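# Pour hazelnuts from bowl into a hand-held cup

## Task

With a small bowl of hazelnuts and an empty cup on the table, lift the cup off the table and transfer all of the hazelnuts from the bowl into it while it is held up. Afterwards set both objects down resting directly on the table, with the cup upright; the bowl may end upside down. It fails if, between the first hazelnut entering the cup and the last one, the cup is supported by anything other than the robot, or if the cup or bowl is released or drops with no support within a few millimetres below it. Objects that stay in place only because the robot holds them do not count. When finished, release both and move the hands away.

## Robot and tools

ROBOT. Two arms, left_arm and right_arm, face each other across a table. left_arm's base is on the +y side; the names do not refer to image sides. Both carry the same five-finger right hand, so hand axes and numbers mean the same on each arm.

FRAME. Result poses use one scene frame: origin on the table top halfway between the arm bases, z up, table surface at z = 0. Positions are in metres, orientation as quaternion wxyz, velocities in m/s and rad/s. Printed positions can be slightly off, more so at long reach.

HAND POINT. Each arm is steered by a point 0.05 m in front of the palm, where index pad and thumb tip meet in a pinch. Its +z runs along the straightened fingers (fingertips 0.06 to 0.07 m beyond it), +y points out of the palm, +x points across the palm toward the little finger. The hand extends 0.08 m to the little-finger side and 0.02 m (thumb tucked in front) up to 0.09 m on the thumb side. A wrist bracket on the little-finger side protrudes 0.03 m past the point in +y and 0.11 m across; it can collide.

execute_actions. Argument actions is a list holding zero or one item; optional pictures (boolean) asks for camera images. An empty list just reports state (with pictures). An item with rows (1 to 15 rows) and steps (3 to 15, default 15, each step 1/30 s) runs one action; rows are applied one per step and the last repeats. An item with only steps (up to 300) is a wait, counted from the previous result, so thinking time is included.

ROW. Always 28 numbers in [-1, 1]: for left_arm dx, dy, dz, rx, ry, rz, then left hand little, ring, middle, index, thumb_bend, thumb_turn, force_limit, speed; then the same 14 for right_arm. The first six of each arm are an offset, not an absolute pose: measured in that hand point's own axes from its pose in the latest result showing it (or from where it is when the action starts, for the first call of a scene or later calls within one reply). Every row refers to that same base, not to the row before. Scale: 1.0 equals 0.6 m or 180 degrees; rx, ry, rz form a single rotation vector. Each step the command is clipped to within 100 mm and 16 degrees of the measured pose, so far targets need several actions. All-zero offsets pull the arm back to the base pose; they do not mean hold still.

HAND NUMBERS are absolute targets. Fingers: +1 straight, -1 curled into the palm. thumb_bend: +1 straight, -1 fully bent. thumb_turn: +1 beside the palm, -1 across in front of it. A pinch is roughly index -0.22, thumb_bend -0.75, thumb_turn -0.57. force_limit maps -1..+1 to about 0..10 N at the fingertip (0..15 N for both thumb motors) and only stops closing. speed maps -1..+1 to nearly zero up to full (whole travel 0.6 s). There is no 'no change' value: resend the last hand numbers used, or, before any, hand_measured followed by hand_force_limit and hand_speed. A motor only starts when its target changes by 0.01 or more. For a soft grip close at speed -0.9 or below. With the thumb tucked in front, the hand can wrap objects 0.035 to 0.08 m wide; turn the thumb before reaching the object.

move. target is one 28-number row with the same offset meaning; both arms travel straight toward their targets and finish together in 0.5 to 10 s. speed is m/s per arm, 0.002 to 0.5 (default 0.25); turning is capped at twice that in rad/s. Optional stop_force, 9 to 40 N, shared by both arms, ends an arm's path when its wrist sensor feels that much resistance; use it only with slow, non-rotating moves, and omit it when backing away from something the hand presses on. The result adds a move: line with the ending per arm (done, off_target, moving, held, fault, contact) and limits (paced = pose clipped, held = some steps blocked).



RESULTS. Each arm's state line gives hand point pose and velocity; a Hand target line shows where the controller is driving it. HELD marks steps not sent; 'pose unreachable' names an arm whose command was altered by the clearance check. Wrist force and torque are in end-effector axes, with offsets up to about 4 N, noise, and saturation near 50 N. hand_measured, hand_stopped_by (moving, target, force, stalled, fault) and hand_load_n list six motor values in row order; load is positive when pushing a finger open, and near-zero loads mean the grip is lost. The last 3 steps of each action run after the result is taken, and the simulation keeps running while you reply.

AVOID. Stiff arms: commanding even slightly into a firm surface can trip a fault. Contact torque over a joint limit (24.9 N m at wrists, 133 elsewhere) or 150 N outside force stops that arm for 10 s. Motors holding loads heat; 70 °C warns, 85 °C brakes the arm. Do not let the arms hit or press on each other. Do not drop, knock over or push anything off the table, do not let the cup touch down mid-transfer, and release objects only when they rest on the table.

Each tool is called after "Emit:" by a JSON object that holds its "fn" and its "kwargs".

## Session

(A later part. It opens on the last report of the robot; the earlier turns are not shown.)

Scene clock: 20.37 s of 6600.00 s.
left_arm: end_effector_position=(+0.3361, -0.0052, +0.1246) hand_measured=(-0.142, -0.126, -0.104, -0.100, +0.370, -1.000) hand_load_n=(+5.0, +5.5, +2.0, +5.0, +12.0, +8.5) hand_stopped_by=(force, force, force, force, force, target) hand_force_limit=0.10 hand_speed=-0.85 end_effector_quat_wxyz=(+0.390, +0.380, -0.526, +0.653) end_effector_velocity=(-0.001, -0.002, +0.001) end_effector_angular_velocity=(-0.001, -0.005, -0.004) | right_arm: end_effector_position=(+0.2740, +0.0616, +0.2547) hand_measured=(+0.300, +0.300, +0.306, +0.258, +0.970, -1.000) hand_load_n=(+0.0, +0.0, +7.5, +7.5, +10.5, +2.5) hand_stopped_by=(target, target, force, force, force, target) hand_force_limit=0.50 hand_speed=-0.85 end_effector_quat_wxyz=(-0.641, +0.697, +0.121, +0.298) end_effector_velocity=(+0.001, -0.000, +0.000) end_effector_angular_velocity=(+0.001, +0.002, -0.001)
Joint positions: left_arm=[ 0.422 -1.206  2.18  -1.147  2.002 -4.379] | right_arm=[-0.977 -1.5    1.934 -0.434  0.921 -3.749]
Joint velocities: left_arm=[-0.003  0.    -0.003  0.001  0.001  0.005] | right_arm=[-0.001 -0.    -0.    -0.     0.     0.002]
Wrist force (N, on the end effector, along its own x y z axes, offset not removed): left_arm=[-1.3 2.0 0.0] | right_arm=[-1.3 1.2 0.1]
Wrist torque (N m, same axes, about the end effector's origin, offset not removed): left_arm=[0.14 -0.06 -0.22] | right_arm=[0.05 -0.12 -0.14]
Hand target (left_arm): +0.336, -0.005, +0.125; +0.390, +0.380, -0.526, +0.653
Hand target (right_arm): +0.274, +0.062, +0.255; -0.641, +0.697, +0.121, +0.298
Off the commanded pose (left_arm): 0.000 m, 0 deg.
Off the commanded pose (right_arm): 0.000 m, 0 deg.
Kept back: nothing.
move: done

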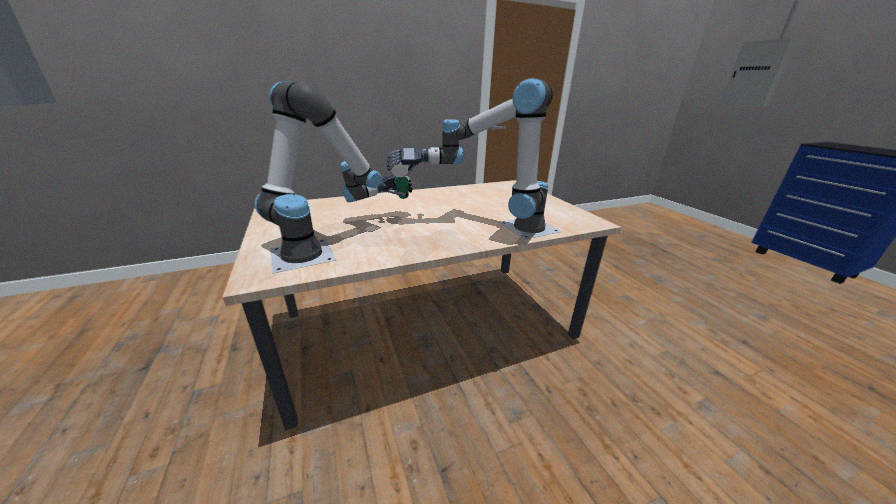

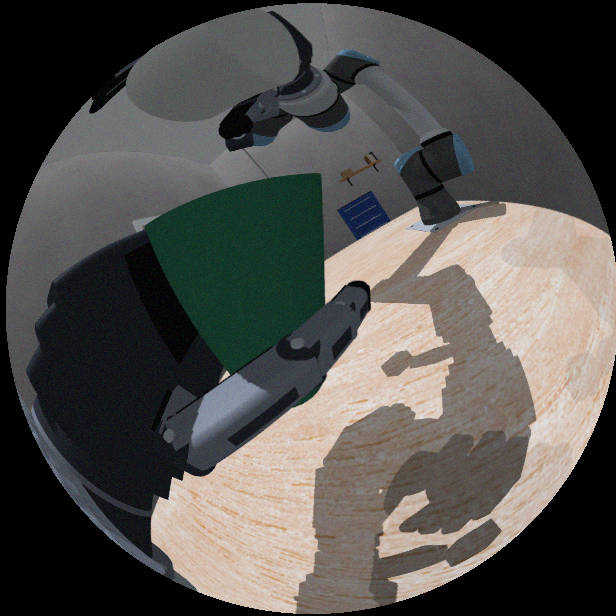

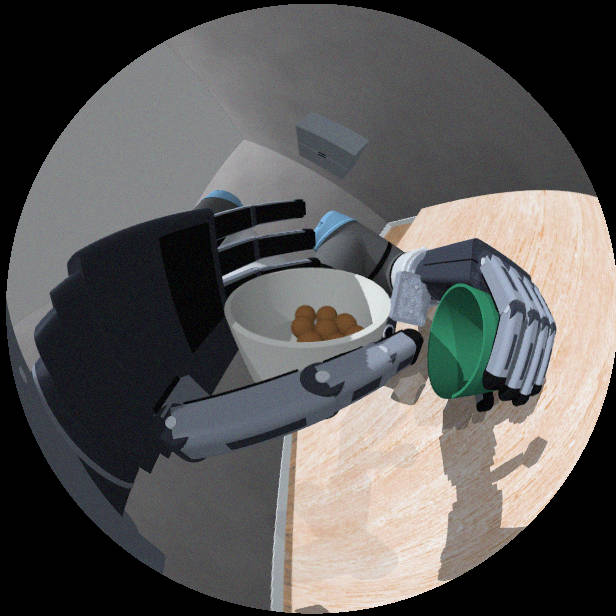

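Emit:
{"fn": "move", "kwargs": {"target": [0,0,0,0,0,0,-1,-0.98,-1,-0.98,-1,-1,0.1,-0.85,-0.010,0.020,-0.015,0,0,0.08,0.3,0.3,-0.4,-0.3,0.8,-1,0.5,-0.85], "speed": 0.12}}

Emit:
{"fn": "zoom_image", "kwargs": {"camera": "cam_low", "region": [340, 135, 460, 215]}}

Scene clock: 22.03 s of 6600.00 s.
left_arm: end_effector_position=(+0.3361, -0.0052, +0.1246) hand_measured=(-0.142, -0.126, -0.104, -0.100, +0.370, -1.000) hand_load_n=(+5.0, +5.5, +2.0, +5.0, +12.0, +8.5) hand_stopped_by=(force, force, force, force, force, target) hand_force_limit=0.10 hand_speed=-0.85 end_effector_quat_wxyz=(+0.390, +0.380, -0.526, +0.653) end_effector_velocity=(-0.001, -0.000, -0.000) end_effector_angular_velocity=(+0.000, +0.000, -0.001) | right_arm: end_effector_position=(+0.2736, +0.0525, +0.2415) hand_measured=(+0.300, +0.300, +0.306, +0.258, +0.970, -1.000) hand_load_n=(+0.0, +0.0, +7.5, +7.5, +10.5, +2.0) hand_stopped_by=(target, target, force, force, force, target) hand_force_limit=0.50 hand_speed=-0.85 end_effector_quat_wxyz=(-0.673, +0.706, +0.034, +0.215) end_effector_velocity=(-0.000, -0.000, +0.000) end_effector_angular_velocity=(+0.005, +0.009, +0.001)
Joint positions: left_arm=[ 0.422 -1.206  2.18  -1.147  2.002 -4.379] | right_arm=[-1.029 -1.491  1.961 -0.469  0.868 -3.499]
Joint velocities: left_arm=[-0.001 -0.     0.    -0.    -0.    -0.   ] | right_arm=[-0.003 -0.001  0.002 -0.005 -0.003  0.012]
Wrist force (N, on the end effector, along its own x y z axes, offset not removed): left_arm=[1.3 2.1 -0.4] | right_arm=[-0.5 1.7 0.6]
Wrist torque (N m, same axes, about the end effector's origin, offset not removed): left_arm=[0.26 -0.37 0.06] | right_arm=[-0.04 -0.23 -0.01]
Hand target (left_arm): +0.336, -0.005, +0.125; +0.390, +0.380, -0.526, +0.653
Hand target (right_arm): +0.274, +0.052, +0.241; +0.673, -0.706, -0.033, -0.215
Off the commanded pose (left_arm): 0.000 m, 0 deg.
Off the commanded pose (right_arm): 0.000 m, 0 deg.
Kept back: nothing.
move: done

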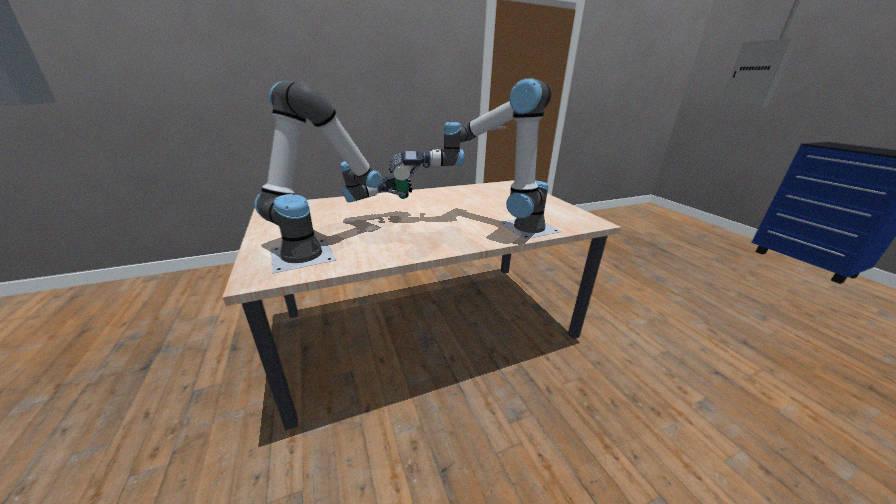

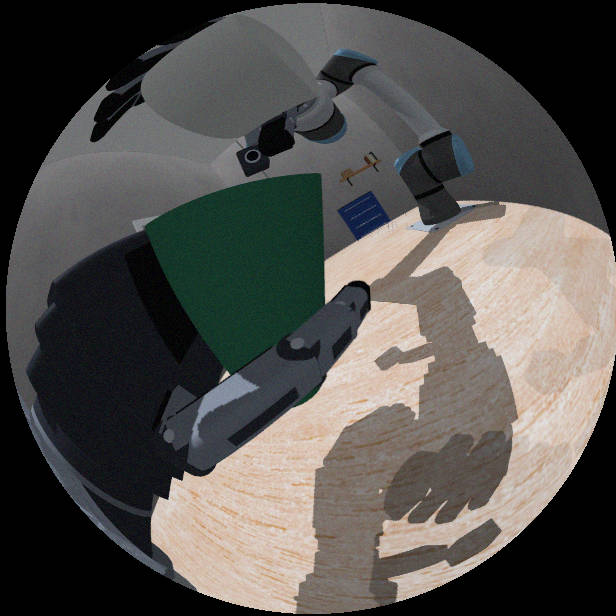

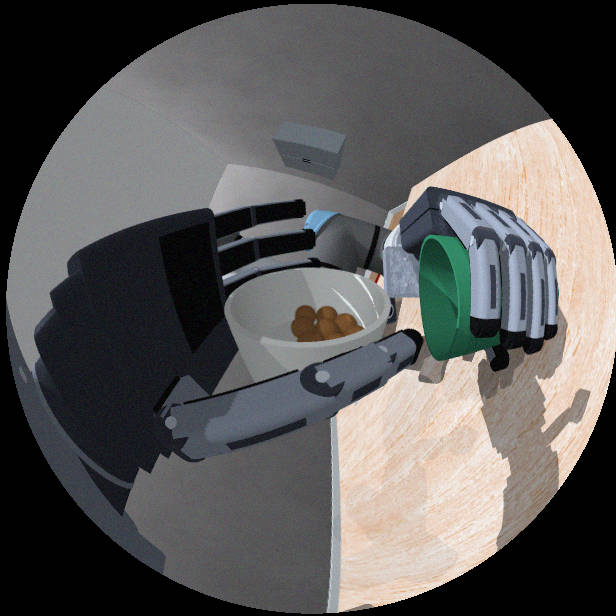

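Region (340, 135, 460, 215) of cam_low's 896x504 image, scaled by 4.200, with more detail than that image has.

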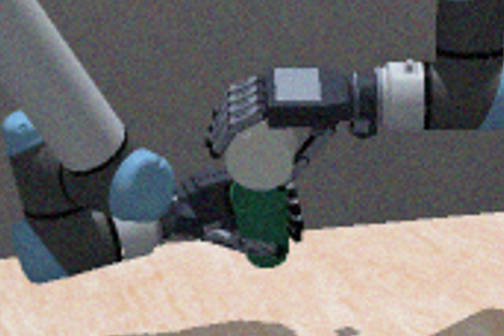

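Emit:
{"fn": "move", "kwargs": {"target": [0,0,0,0,0,0,-1,-0.98,-1,-0.98,-1,-1,0.1,-0.85,0.017,0.006,0,0,0,0.087,0.3,0.3,-0.4,-0.3,0.8,-1,0.5,-0.85], "speed": 0.06}}

Scene clock: 24.83 s of 6600.00 s.
left_arm: end_effector_position=(+0.3361, -0.0052, +0.1246) hand_measured=(-0.142, -0.126, -0.104, -0.100, +0.370, -1.000) hand_load_n=(+5.0, +5.5, +2.0, +5.0, +12.0, +8.5) hand_stopped_by=(force, force, force, force, force, target) hand_force_limit=0.10 hand_speed=-0.85 end_effector_quat_wxyz=(+0.390, +0.380, -0.526, +0.653) end_effector_velocity=(+0.001, +0.000, -0.000) end_effector_angular_velocity=(+0.000, +0.000, +0.001) | right_arm: end_effector_position=(+0.2840, +0.0497, +0.2417) hand_measured=(+0.300, +0.300, +0.306, +0.258, +0.970, -1.000) hand_load_n=(+0.0, +0.0, +7.5, +7.5, +10.5, +2.0) hand_stopped_by=(target, target, force, force, force, target) hand_force_limit=0.50 hand_speed=-0.85 end_effector_quat_wxyz=(+0.696, -0.705, +0.063, -0.122) end_effector_velocity=(+0.000, -0.000, -0.000) end_effector_angular_velocity=(+0.003, +0.012, -0.000)
Joint positions: left_arm=[ 0.422 -1.206  2.18  -1.147  2.002 -4.379] | right_arm=[-1.084 -1.459  1.938 -0.478  0.813 -3.227]
Joint velocities: left_arm=[ 0.001  0.001 -0.     0.    -0.     0.   ] | right_arm=[-0.002  0.001  0.    -0.001 -0.002  0.012]
Wrist force (N, on the end effector, along its own x y z axes, offset not removed): left_arm=[0.5 4.7 0.9] | right_arm=[-1.2 3.5 1.5]
Wrist torque (N m, same axes, about the end effector's origin, offset not removed): left_arm=[0.66 -0.29 0.12] | right_arm=[0.29 0.05 -0.13]
Hand target (left_arm): +0.336, -0.005, +0.125; +0.390, +0.380, -0.526, +0.653
Hand target (right_arm): +0.284, +0.050, +0.242; +0.696, -0.704, +0.063, -0.122
Off the commanded pose (left_arm): 0.000 m, 0 deg.
Off the commanded pose (right_arm): 0.000 m, 0 deg.
Kept back: nothing.
move: done

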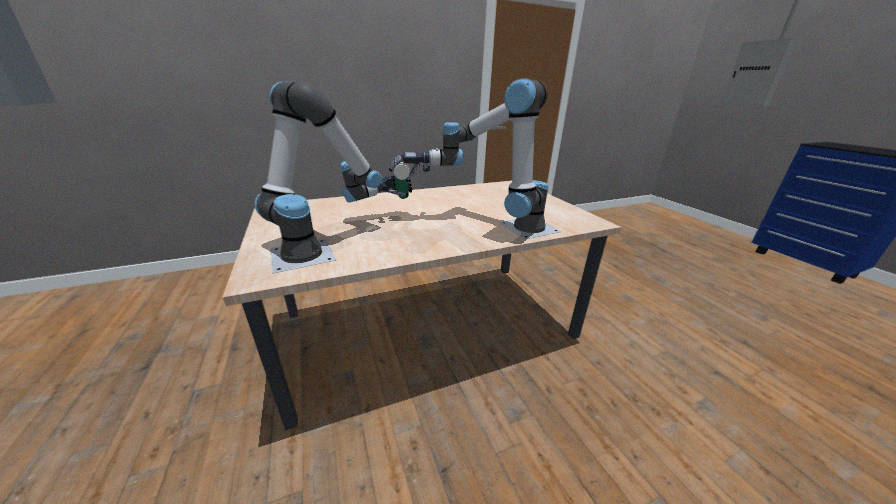

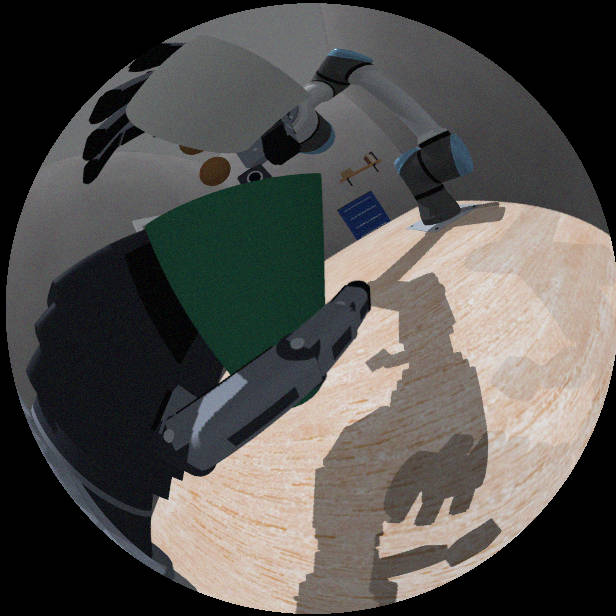

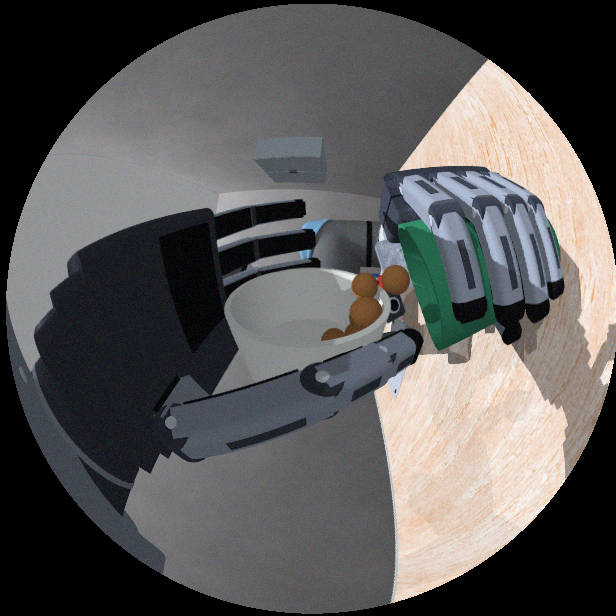

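Emit:
{"fn": "execute_actions", "kwargs": {"actions": []}}

Scene clock: 25.23 s of 6600.00 s.
left_arm: end_effector_position=(+0.3361, -0.0052, +0.1246) hand_measured=(-0.142, -0.126, -0.104, -0.100, +0.370, -1.000) hand_load_n=(+5.0, +5.5, +2.0, +5.0, +12.0, +8.5) hand_stopped_by=(force, force, force, force, force, target) hand_force_limit=0.10 hand_speed=-0.85 end_effector_quat_wxyz=(+0.390, +0.380, -0.526, +0.653) end_effector_velocity=(+0.000, -0.000, +0.001) end_effector_angular_velocity=(-0.001, -0.001, -0.000) | right_arm: end_effector_position=(+0.2840, +0.0497, +0.2417) hand_measured=(+0.300, +0.300, +0.306, +0.258, +0.970, -1.000) hand_load_n=(+0.0, +0.0, +7.5, +7.5, +10.5, +2.0) hand_stopped_by=(target, target, force, force, force, target) hand_force_limit=0.50 hand_speed=-0.85 end_effector_quat_wxyz=(+0.696, -0.704, +0.063, -0.122) end_effector_velocity=(+0.000, +0.000, +0.001) end_effector_angular_velocity=(+0.001, -0.002, -0.000)
Joint positions: left_arm=[ 0.422 -1.206  2.18  -1.147  2.002 -4.379] | right_arm=[-1.084 -1.459  1.938 -0.478  0.813 -3.226]
Joint velocities: left_arm=[-0.    -0.001 -0.    -0.001 -0.     0.   ] | right_arm=[-0.    -0.001 -0.001 -0.001 -0.     0.   ]
Wrist force (N, on the end effector, along its own x y z axes, offset not removed): left_arm=[3.5 2.4 -1.4] | right_arm=[1.6 0.2 0.8]
Wrist torque (N m, same axes, about the end effector's origin, offset not removed): left_arm=[0.48 -0.65 0.26] | right_arm=[-0.15 -0.32 -0.02]
Hand target (left_arm): +0.336, -0.005, +0.125; +0.390, +0.380, -0.526, +0.653
Hand target (right_arm): +0.284, +0.050, +0.242; +0.696, -0.704, +0.063, -0.122
Off the commanded pose (left_arm): 0.000 m, 0 deg.
Off the commanded pose (right_arm): 0.000 m, 0 deg.
Kept back: nothing.
Steps of this call (steps 1 to 12: nothing new was sent). Readings (end_effector_position | what the end effector reports):
1: left_arm (+0.3361, -0.0052, +0.1246) | right_arm (+0.2840, +0.0497, +0.2417) | left_arm hand_measured=(-0.142, -0.126, -0.104, -0.100, +0.370, -1.000) hand_load_n=(+5.0, +5.5, +2.0, +5.0, +12.0, +8.0) hand_stopped_by=(force, force, force, force, force, target) hand_force_limit=0.10 hand_speed=-0.85 | right_arm hand_measured=(+0.300, +0.300, +0.306, +0.258, +0.970, -1.000) hand_load_n=(+0.0, +0.0, +7.5, +7.5, +10.5, +2.0) hand_stopped_by=(target, target, force, force, force, target) hand_force_limit=0.50 hand_speed=-0.85
2: left_arm (+0.3361, -0.0052, +0.1246) | right_arm (+0.2840, +0.0497, +0.2417) | left_arm hand_measured=(-0.142, -0.126, -0.104, -0.100, +0.370, -1.000) hand_load_n=(+5.0, +5.5, +2.0, +5.0, +12.0, +8.5) hand_stopped_by=(force, force, force, force, force, target) hand_force_limit=0.10 hand_speed=-0.85 | right_arm hand_measured=(+0.300, +0.300, +0.306, +0.258, +0.970, -1.000) hand_load_n=(+0.0, +0.0, +7.5, +7.5, +10.5, +2.0) hand_stopped_by=(target, target, force, force, force, target) hand_force_limit=0.50 hand_speed=-0.85
4: left_arm (+0.3361, -0.0052, +0.1246) | right_arm (+0.2840, +0.0497, +0.2417) | left_arm hand_measured=(-0.142, -0.126, -0.104, -0.100, +0.370, -1.000) hand_load_n=(+5.0, +5.5, +2.0, +5.0, +12.0, +8.5) hand_stopped_by=(force, force, force, force, force, target) hand_force_limit=0.10 hand_speed=-0.85 | right_arm hand_measured=(+0.300, +0.300, +0.306, +0.258, +0.970, -1.000) hand_load_n=(+0.0, +0.0, +7.5, +7.5, +10.5, +2.0) hand_stopped_by=(target, target, force, force, force, target) hand_force_limit=0.50 hand_speed=-0.85
8: left_arm (+0.3361, -0.0052, +0.1246) | right_arm (+0.2840, +0.0497, +0.2417) | left_arm hand_measured=(-0.142, -0.126, -0.104, -0.100, +0.370, -1.000) hand_load_n=(+5.0, +5.5, +2.0, +5.0, +12.0, +8.0) hand_stopped_by=(force, force, force, force, force, target) hand_force_limit=0.10 hand_speed=-0.85 | right_arm hand_measured=(+0.300, +0.300, +0.306, +0.258, +0.970, -1.000) hand_load_n=(+0.0, +0.0, +7.5, +7.5, +10.5, +2.0) hand_stopped_by=(target, target, force, force, force, target) hand_force_limit=0.50 hand_speed=-0.85
12: the state above

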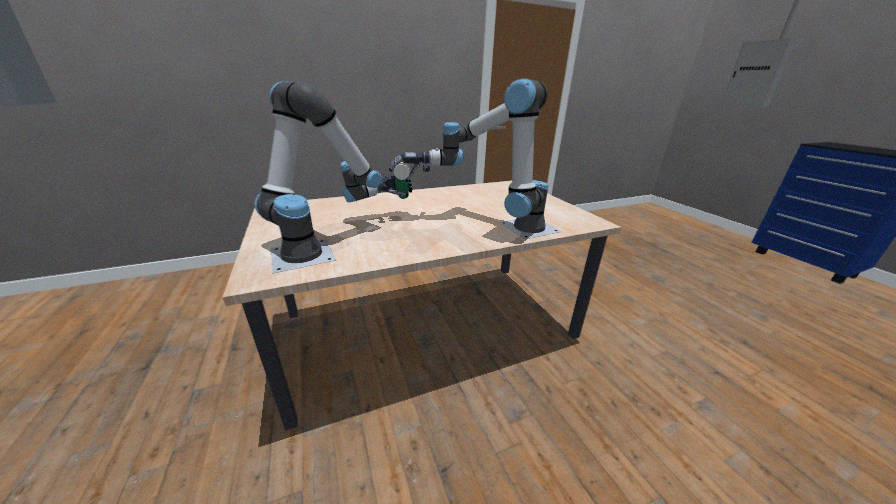

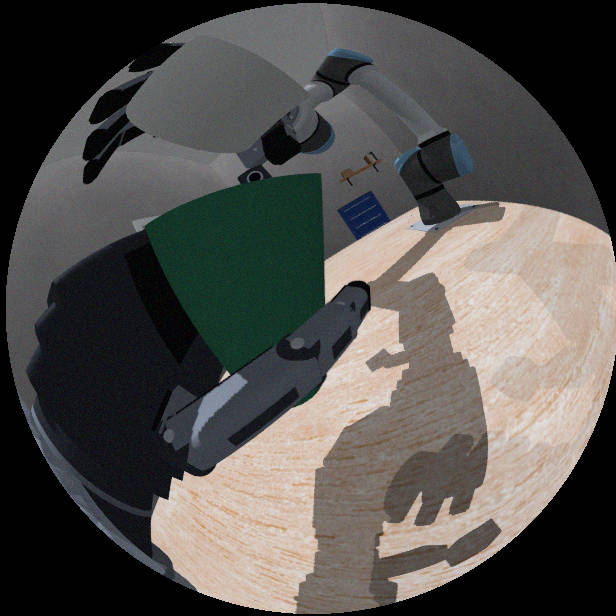

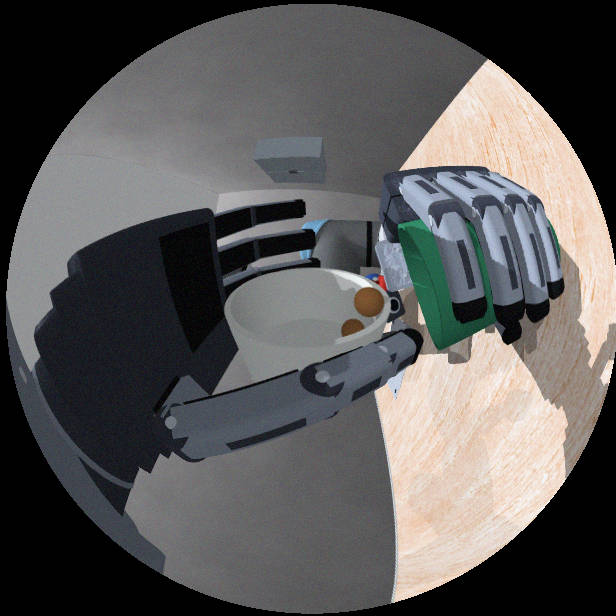

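Emit:
{"fn": "move", "kwargs": {"target": [0,0,0,0,0,0,-1,-0.98,-1,-0.98,-1,-1,0.1,-0.85,0.012,-0.009,0,0,0,0.067,0.3,0.3,-0.4,-0.3,0.8,-1,0.5,-0.85], "speed": 0.07}}

Scene clock: 27.30 s of 6600.00 s.
left_arm: end_effector_position=(+0.3361, -0.0052, +0.1246) hand_measured=(-0.142, -0.126, -0.104, -0.100, +0.370, -1.000) hand_load_n=(+5.0, +5.5, +2.0, +5.0, +12.0, +8.5) hand_stopped_by=(force, force, force, force, force, target) hand_force_limit=0.10 hand_speed=-0.85 end_effector_quat_wxyz=(+0.390, +0.380, -0.526, +0.653) end_effector_velocity=(+0.000, -0.000, +0.000) end_effector_angular_velocity=(-0.000, +0.000, +0.001) | right_arm: end_effector_position=(+0.2905, +0.0480, +0.2477) hand_measured=(+0.300, +0.300, +0.306, +0.258, +0.970, -1.000) hand_load_n=(+0.0, +0.0, +7.5, +7.5, +10.5, +1.5) hand_stopped_by=(target, target, force, force, force, target) hand_force_limit=0.50 hand_speed=-0.85 end_effector_quat_wxyz=(+0.705, -0.694, +0.136, -0.048) end_effector_velocity=(+0.001, -0.001, +0.001) end_effector_angular_velocity=(+0.004, +0.009, -0.001)
Joint positions: left_arm=[ 0.422 -1.206  2.18  -1.147  2.002 -4.379] | right_arm=[-1.118 -1.439  1.917 -0.477  0.779 -3.017]
Joint velocities: left_arm=[ 0.001  0.    -0.001  0.    -0.    -0.   ] | right_arm=[-0.003 -0.001 -0.    -0.001 -0.002  0.011]
Wrist force (N, on the end effector, along its own x y z axes, offset not removed): left_arm=[-0.3 0.9 -2.6] | right_arm=[-0.4 -0.1 2.0]
Wrist torque (N m, same axes, about the end effector's origin, offset not removed): left_arm=[0.19 -0.07 -0.03] | right_arm=[-0.47 0.03 -0.22]
Hand target (left_arm): +0.336, -0.005, +0.125; +0.390, +0.380, -0.526, +0.653
Hand target (right_arm): +0.291, +0.048, +0.248; +0.705, -0.694, +0.137, -0.048
Off the commanded pose (left_arm): 0.000 m, 0 deg.
Off the commanded pose (right_arm): 0.000 m, 0 deg.
Kept back: nothing.
move: done

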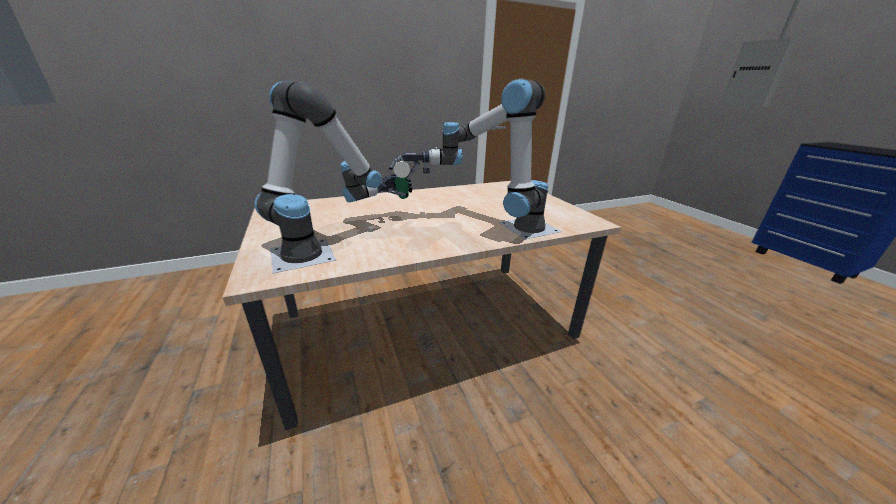

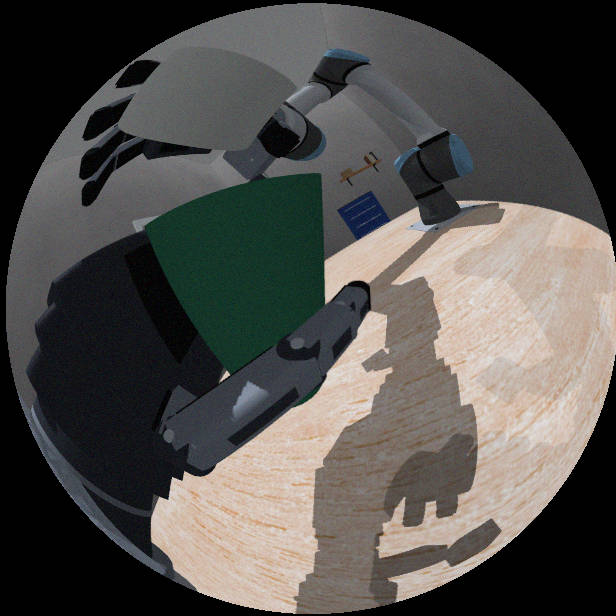

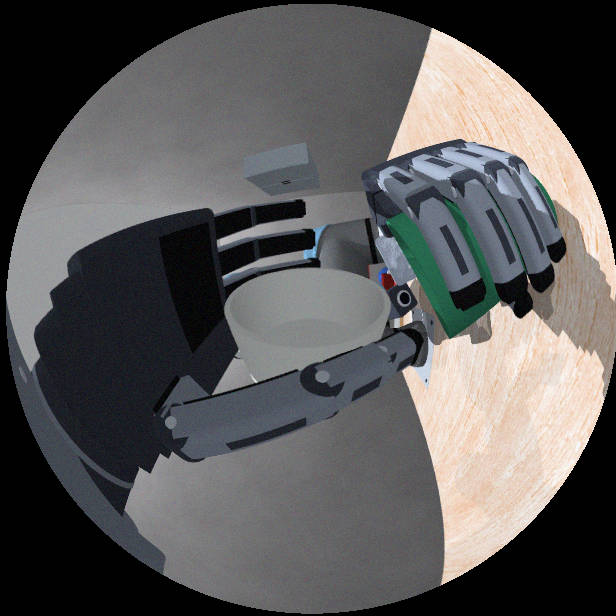

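Emit:
{"fn": "move", "kwargs": {"target": [0,0,0,0,0,0,-1,-0.98,-1,-0.98,-1,-1,0.1,-0.85,0.006,-0.025,0,0,0,0.06,0.3,0.3,-0.4,-0.3,0.8,-1,0.5,-0.85], "speed": 0.2}}

Emit:
{"fn": "zoom_image", "kwargs": {"camera": "cam_low", "region": [220, 130, 630, 310]}}

Scene clock: 28.47 s of 6600.00 s.
left_arm: end_effector_position=(+0.3361, -0.0052, +0.1246) hand_measured=(-0.142, -0.126, -0.104, -0.100, +0.370, -1.000) hand_load_n=(+5.0, +5.5, +2.0, +5.0, +12.0, +8.5) hand_stopped_by=(force, force, force, force, force, target) hand_force_limit=0.10 hand_speed=-0.85 end_effector_quat_wxyz=(+0.390, +0.380, -0.526, +0.653) end_effector_velocity=(-0.001, -0.000, +0.000) end_effector_angular_velocity=(-0.000, +0.000, -0.002) | right_arm: end_effector_position=(+0.2957, +0.0466, +0.2620) hand_measured=(+0.300, +0.300, +0.306, +0.258, +0.970, -1.000) hand_load_n=(+0.0, +0.0, +7.5, +7.5, +10.5, +1.5) hand_stopped_by=(target, target, force, force, force, target) hand_force_limit=0.50 hand_speed=-0.85 end_effector_quat_wxyz=(+0.707, -0.678, +0.201, +0.018) end_effector_velocity=(+0.000, -0.000, +0.001) end_effector_angular_velocity=(+0.005, +0.008, +0.001)
Joint positions: left_arm=[ 0.422 -1.206  2.18  -1.147  2.002 -4.379] | right_arm=[-1.144 -1.429  1.887 -0.457  0.753 -2.829]
Joint velocities: left_arm=[-0.001 -0.    -0.     0.     0.    -0.   ] | right_arm=[-0.002  0.    -0.001 -0.003 -0.003  0.012]
Wrist force (N, on the end effector, along its own x y z axes, offset not removed): left_arm=[1.4 3.3 -1.8] | right_arm=[-0.6 2.0 -0.1]
Wrist torque (N m, same axes, about the end effector's origin, offset not removed): left_arm=[0.50 -0.28 0.09] | right_arm=[0.30 0.08 -0.14]
Hand target (left_arm): +0.336, -0.005, +0.125; +0.390, +0.380, -0.526, +0.653
Hand target (right_arm): +0.296, +0.047, +0.262; +0.707, -0.678, +0.201, +0.018
Off the commanded pose (left_arm): 0.000 m, 0 deg.
Off the commanded pose (right_arm): 0.000 m, 0 deg.
Kept back: nothing.
move: done

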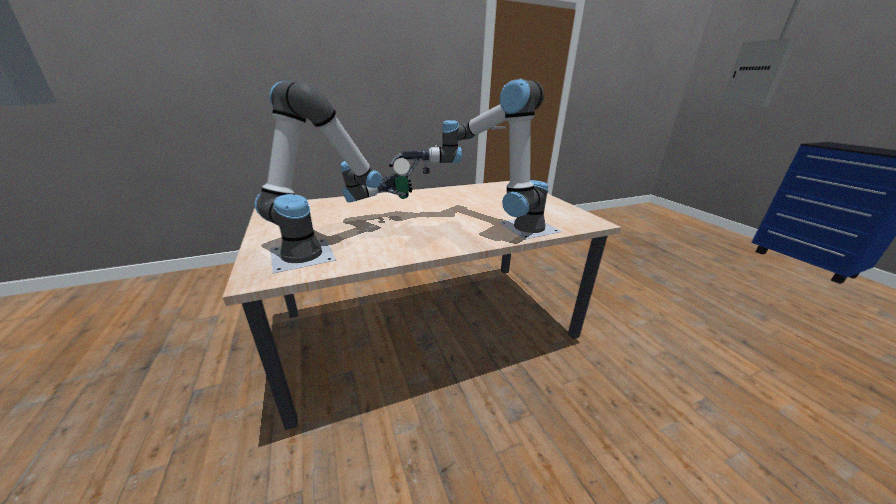

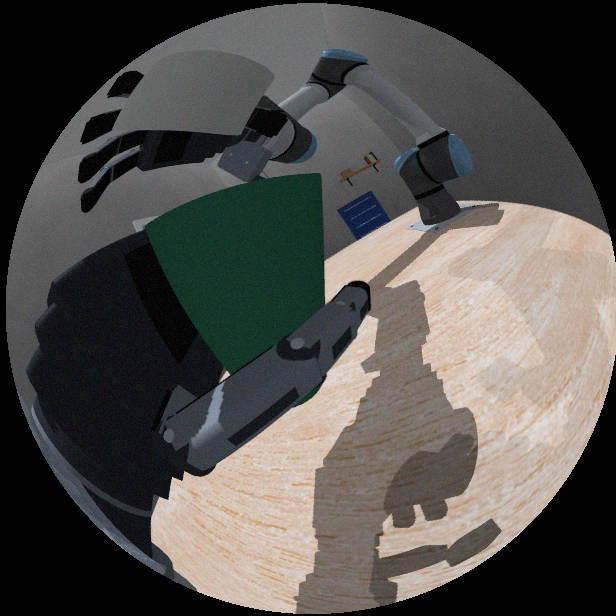

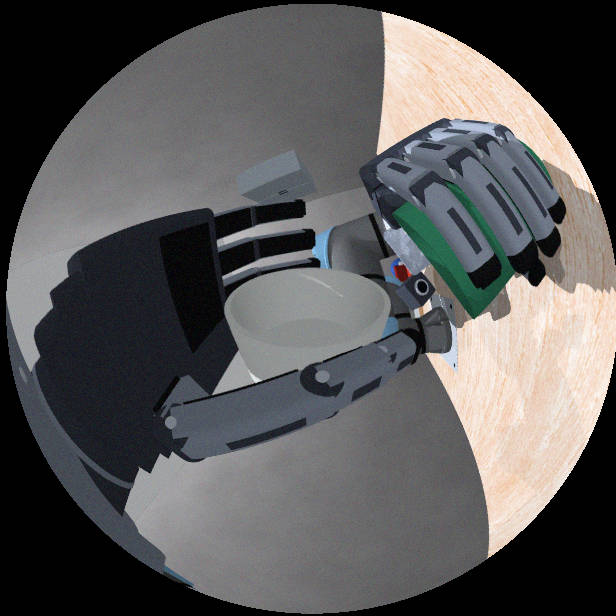

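Region (220, 130, 630, 310) of cam_low's 896x504 image, scaled by 1.229, with more detail than that image has; it fills the top 221 rows of this view, and the rest is white.

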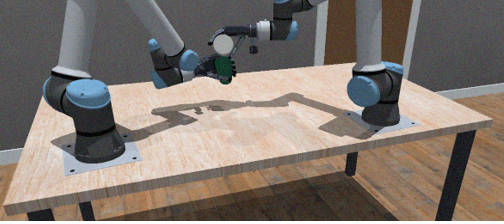

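Emit:
{"fn": "move", "kwargs": {"target": [-0.2123,-0.2889,-0.2878,0.1795,-0.0878,-0.1099,-1,-0.98,-1,-0.98,-1,-1,0.1,-0.85,0.2527,0.0093,-0.0858,-0.125,0.1717,-0.5804,0.3,0.3,-0.4,-0.3,0.8,-1,0.5,-0.85], "speed": 0.45}}

Scene clock: 32.10 s of 6600.00 s.
left_arm: end_effector_position=(+0.5304, +0.1753, +0.0496) hand_measured=(-0.142, -0.126, -0.104, -0.100, +0.370, -1.000) hand_load_n=(+5.0, +5.5, +2.0, +5.0, +12.0, +8.5) hand_stopped_by=(force, force, force, force, force, target) hand_force_limit=0.10 hand_speed=-0.85 end_effector_quat_wxyz=(+0.300, +0.641, -0.301, +0.639) end_effector_velocity=(+0.001, +0.001, -0.001) end_effector_angular_velocity=(+0.001, +0.003, +0.002) | right_arm: end_effector_position=(+0.4199, -0.0402, +0.2101) hand_measured=(+0.300, +0.300, +0.306, +0.258, +0.970, -1.000) hand_load_n=(+0.0, +0.0, +7.5, +8.0, +10.0, +2.5) hand_stopped_by=(target, target, force, force, force, target) hand_force_limit=0.50 hand_speed=-0.85 end_effector_quat_wxyz=(-0.254, +0.661, +0.253, +0.659) end_effector_velocity=(+0.001, -0.000, -0.001) end_effector_angular_velocity=(-0.005, -0.011, -0.002)
Joint positions: left_arm=[ 0.812 -1.079  2.218 -1.136  1.792 -4.711] | right_arm=[-0.937 -1.373  2.025 -0.651  1.535 -4.71 ]
Joint velocities: left_arm=[ 0.001  0.001 -0.001  0.002 -0.001 -0.001] | right_arm=[-0.     0.005  0.004 -0.014  0.001 -0.011]
Wrist force (N, on the end effector, along its own x y z axes, offset not removed): left_arm=[1.5 5.1 -0.2] | right_arm=[-1.5 0.4 -0.5]
Wrist torque (N m, same axes, about the end effector's origin, offset not removed): left_arm=[0.74 -0.32 0.02] | right_arm=[0.14 -0.19 0.09]
Hand target (left_arm): +0.531, +0.175, +0.050; +0.300, +0.641, -0.301, +0.639
Hand target (right_arm): +0.420, -0.040, +0.210; -0.254, +0.661, +0.253, +0.660
Off the commanded pose (left_arm): 0.000 m, 0 deg.
Off the commanded pose (right_arm): 0.000 m, 0 deg.
Kept back: nothing.
move: done

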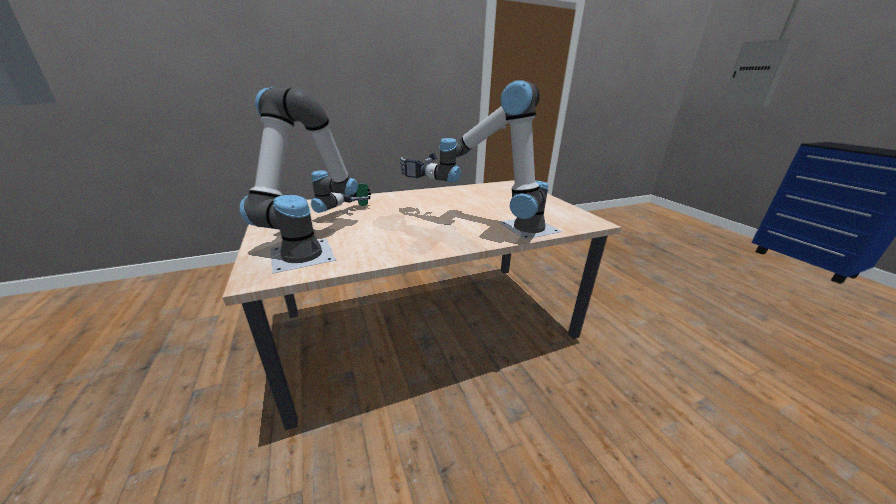

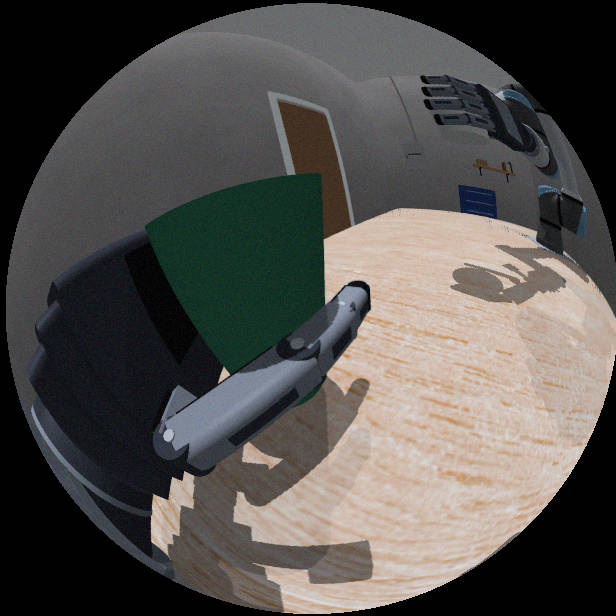

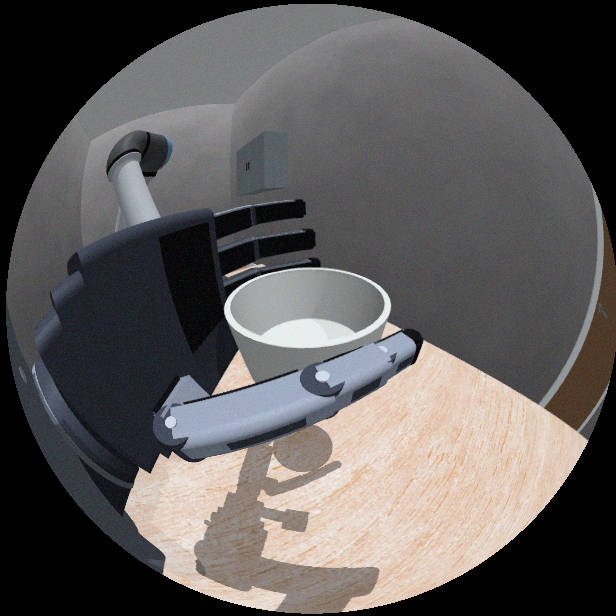

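Emit:
{"fn": "move", "kwargs": {"target": [-0.0122,0,0,0,0,0,-1,-0.98,-1,-0.98,-1,-1,0.1,-0.85,-0.3102,0.0726,0.1496,0,0,0,0.3,0.3,-0.4,-0.3,0.8,-1,0.5,-0.85], "speed": 0.25}}

Emit:
{"fn": "move", "kwargs": {"target": [-0.0125,0,0,0,0,0,-1,-0.98,-1,-0.98,-1,-1,0.1,-0.85,-0.0127,0,0,0,0,0,0.3,0.3,-0.4,-0.3,0.8,-1,0.5,-0.85], "speed": 0.01, "stop_force": 9}}

Scene clock: 33.83 s of 6600.00 s.
left_arm: end_effector_position=(+0.5304, +0.1753, +0.0423) hand_measured=(-0.142, -0.126, -0.104, -0.100, +0.370, -1.000) hand_load_n=(+5.0, +5.5, +2.0, +5.0, +12.0, +8.5) hand_stopped_by=(force, force, force, force, force, target) hand_force_limit=0.10 hand_speed=-0.85 end_effector_quat_wxyz=(+0.300, +0.641, -0.301, +0.639) end_effector_velocity=(-0.000, -0.000, -0.000) end_effector_angular_velocity=(+0.000, +0.000, -0.001) | right_arm: end_effector_position=(+0.5152, -0.0124, +0.0238) hand_measured=(+0.300, +0.300, +0.306, +0.258, +0.970, -1.000) hand_load_n=(+0.0, +0.0, +7.5, +8.0, +10.0, +2.5) hand_stopped_by=(target, target, force, force, force, target) hand_force_limit=0.50 hand_speed=-0.85 end_effector_quat_wxyz=(-0.254, +0.661, +0.253, +0.659) end_effector_velocity=(+0.002, +0.000, -0.001) end_effector_angular_velocity=(+0.000, -0.001, -0.002)
Joint positions: left_arm=[ 0.812 -1.059  2.219 -1.157  1.792 -4.711] | right_arm=[-1.02  -0.877  1.898 -1.019  1.452 -4.71 ]
Joint velocities: left_arm=[-0.001  0.     0.    -0.    -0.     0.   ] | right_arm=[-0.002  0.005 -0.005 -0.001  0.    -0.   ]
Wrist force (N, on the end effector, along its own x y z axes, offset not removed): left_arm=[0.5 0.2 -0.2] | right_arm=[-2.8 -0.3 1.1]
Wrist torque (N m, same axes, about the end effector's origin, offset not removed): left_arm=[0.11 -0.37 -0.03] | right_arm=[-0.03 0.13 -0.21]
Hand target (left_arm): +0.530, +0.175, +0.042; +0.300, +0.641, -0.301, +0.639
Hand target (right_arm): +0.515, -0.012, +0.024; -0.254, +0.661, +0.253, +0.659
Off the commanded pose (left_arm): 0.000 m, 0 deg.
Off the commanded pose (right_arm): 0.000 m, 0 deg.
Kept back: nothing.
move: done

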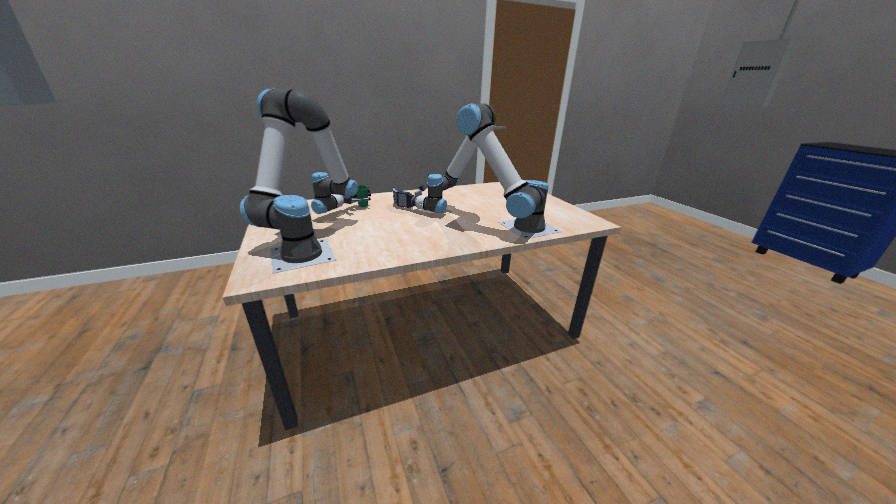

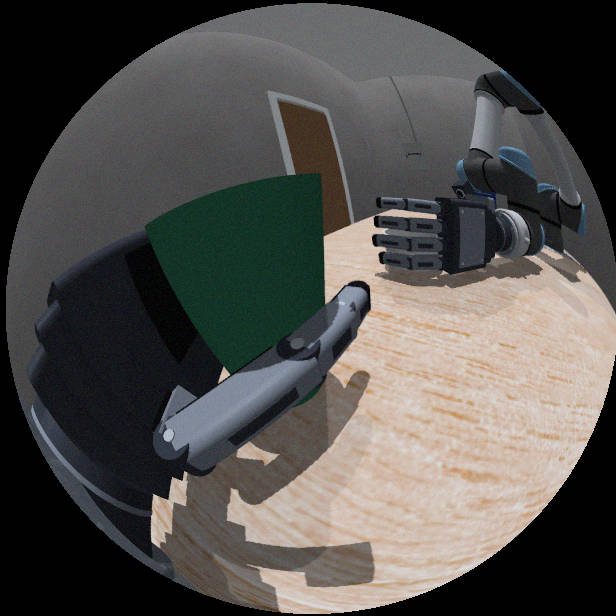

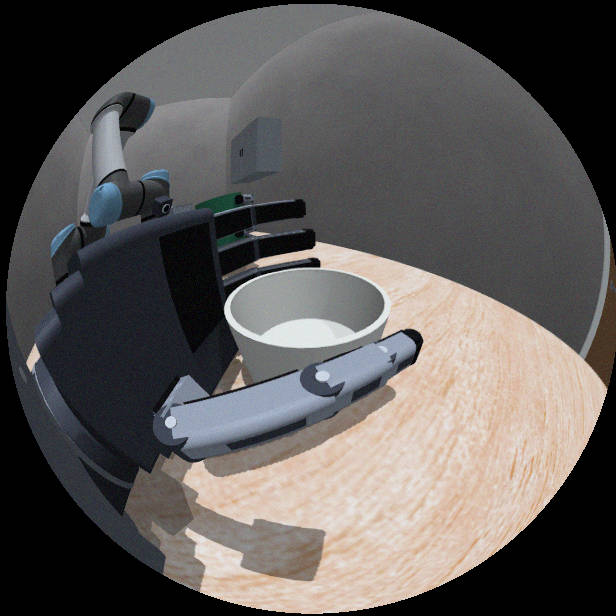

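Scene clock: 34.80 s of 6600.00 s.
left_arm: end_effector_position=(+0.5304, +0.1753, +0.0351) hand_measured=(-0.142, -0.126, -0.104, -0.100, +0.370, -1.000) hand_load_n=(+5.5, +6.0, +1.5, +4.5, +12.0, +7.0) hand_stopped_by=(force, force, force, force, force, target) hand_force_limit=0.10 hand_speed=-0.85 end_effector_quat_wxyz=(+0.300, +0.641, -0.301, +0.639) end_effector_velocity=(+0.000, -0.000, -0.002) end_effector_angular_velocity=(-0.000, -0.001, -0.000) | right_arm: end_effector_position=(+0.5153, -0.0123, +0.0166) hand_measured=(+0.300, +0.300, +0.306, +0.258, +0.970, -1.000) hand_load_n=(+0.0, +0.0, +7.5, +7.0, +10.5, +0.5) hand_stopped_by=(target, target, force, force, force, target) hand_force_limit=0.50 hand_speed=-0.85 end_effector_quat_wxyz=(-0.254, +0.661, +0.253, +0.659) end_effector_velocity=(-0.000, +0.000, -0.002) end_effector_angular_velocity=(-0.000, -0.001, +0.001)
Joint positions: left_arm=[ 0.812 -1.039  2.219 -1.177  1.792 -4.711] | right_arm=[-1.02  -0.861  1.898 -1.035  1.452 -4.71 ]
Joint velocities: left_arm=[ 0.     0.005 -0.    -0.006  0.001  0.001] | right_arm=[ 0.     0.004  0.001 -0.005 -0.    -0.001]
Wrist force (N, on the end effector, along its own x y z axes, offset not removed): left_arm=[7.4 1.1 -0.5] | right_arm=[6.7 -0.1 -2.4]
Wrist torque (N m, same axes, about the end effector's origin, offset not removed): left_arm=[0.32 -0.49 0.15] | right_arm=[0.13 0.16 0.07]
Hand target (left_arm): +0.530, +0.175, +0.035; +0.300, +0.641, -0.301, +0.639
Hand target (right_arm): +0.515, -0.012, +0.016; -0.254, +0.661, +0.253, +0.659
Off the commanded pose (left_arm): 0.000 m, 0 deg.
Off the commanded pose (right_arm): 0.000 m, 0 deg.
Kept back: nothing.
move: done

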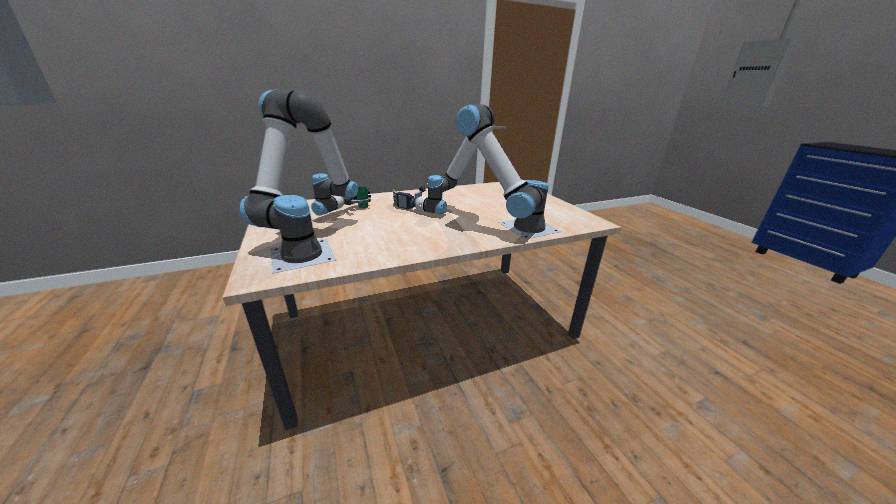

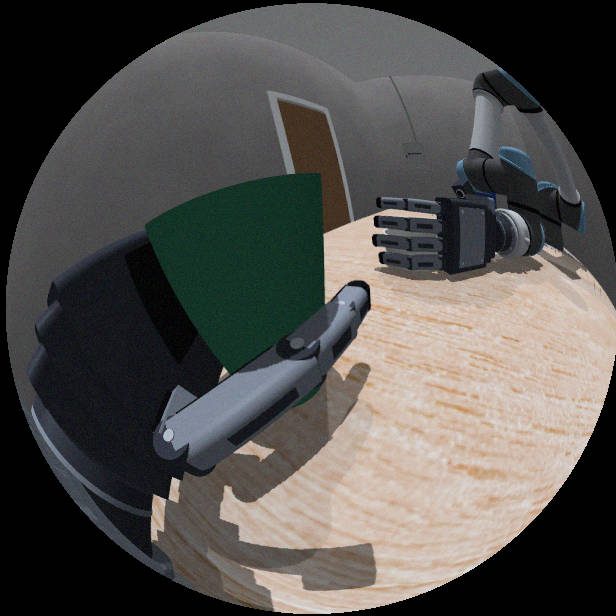

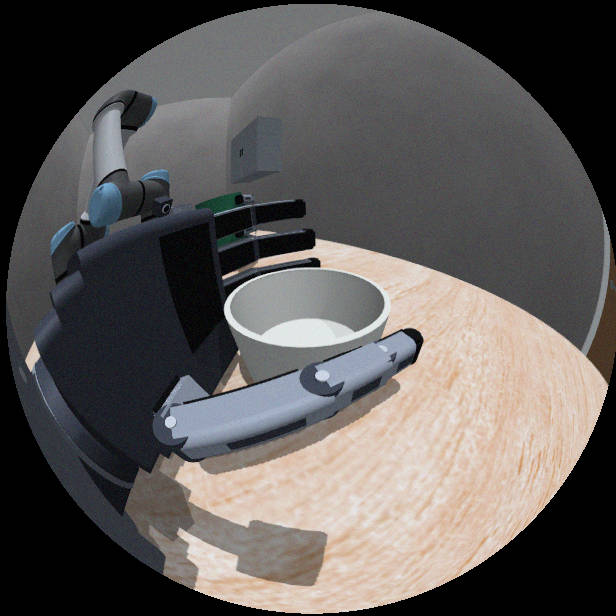

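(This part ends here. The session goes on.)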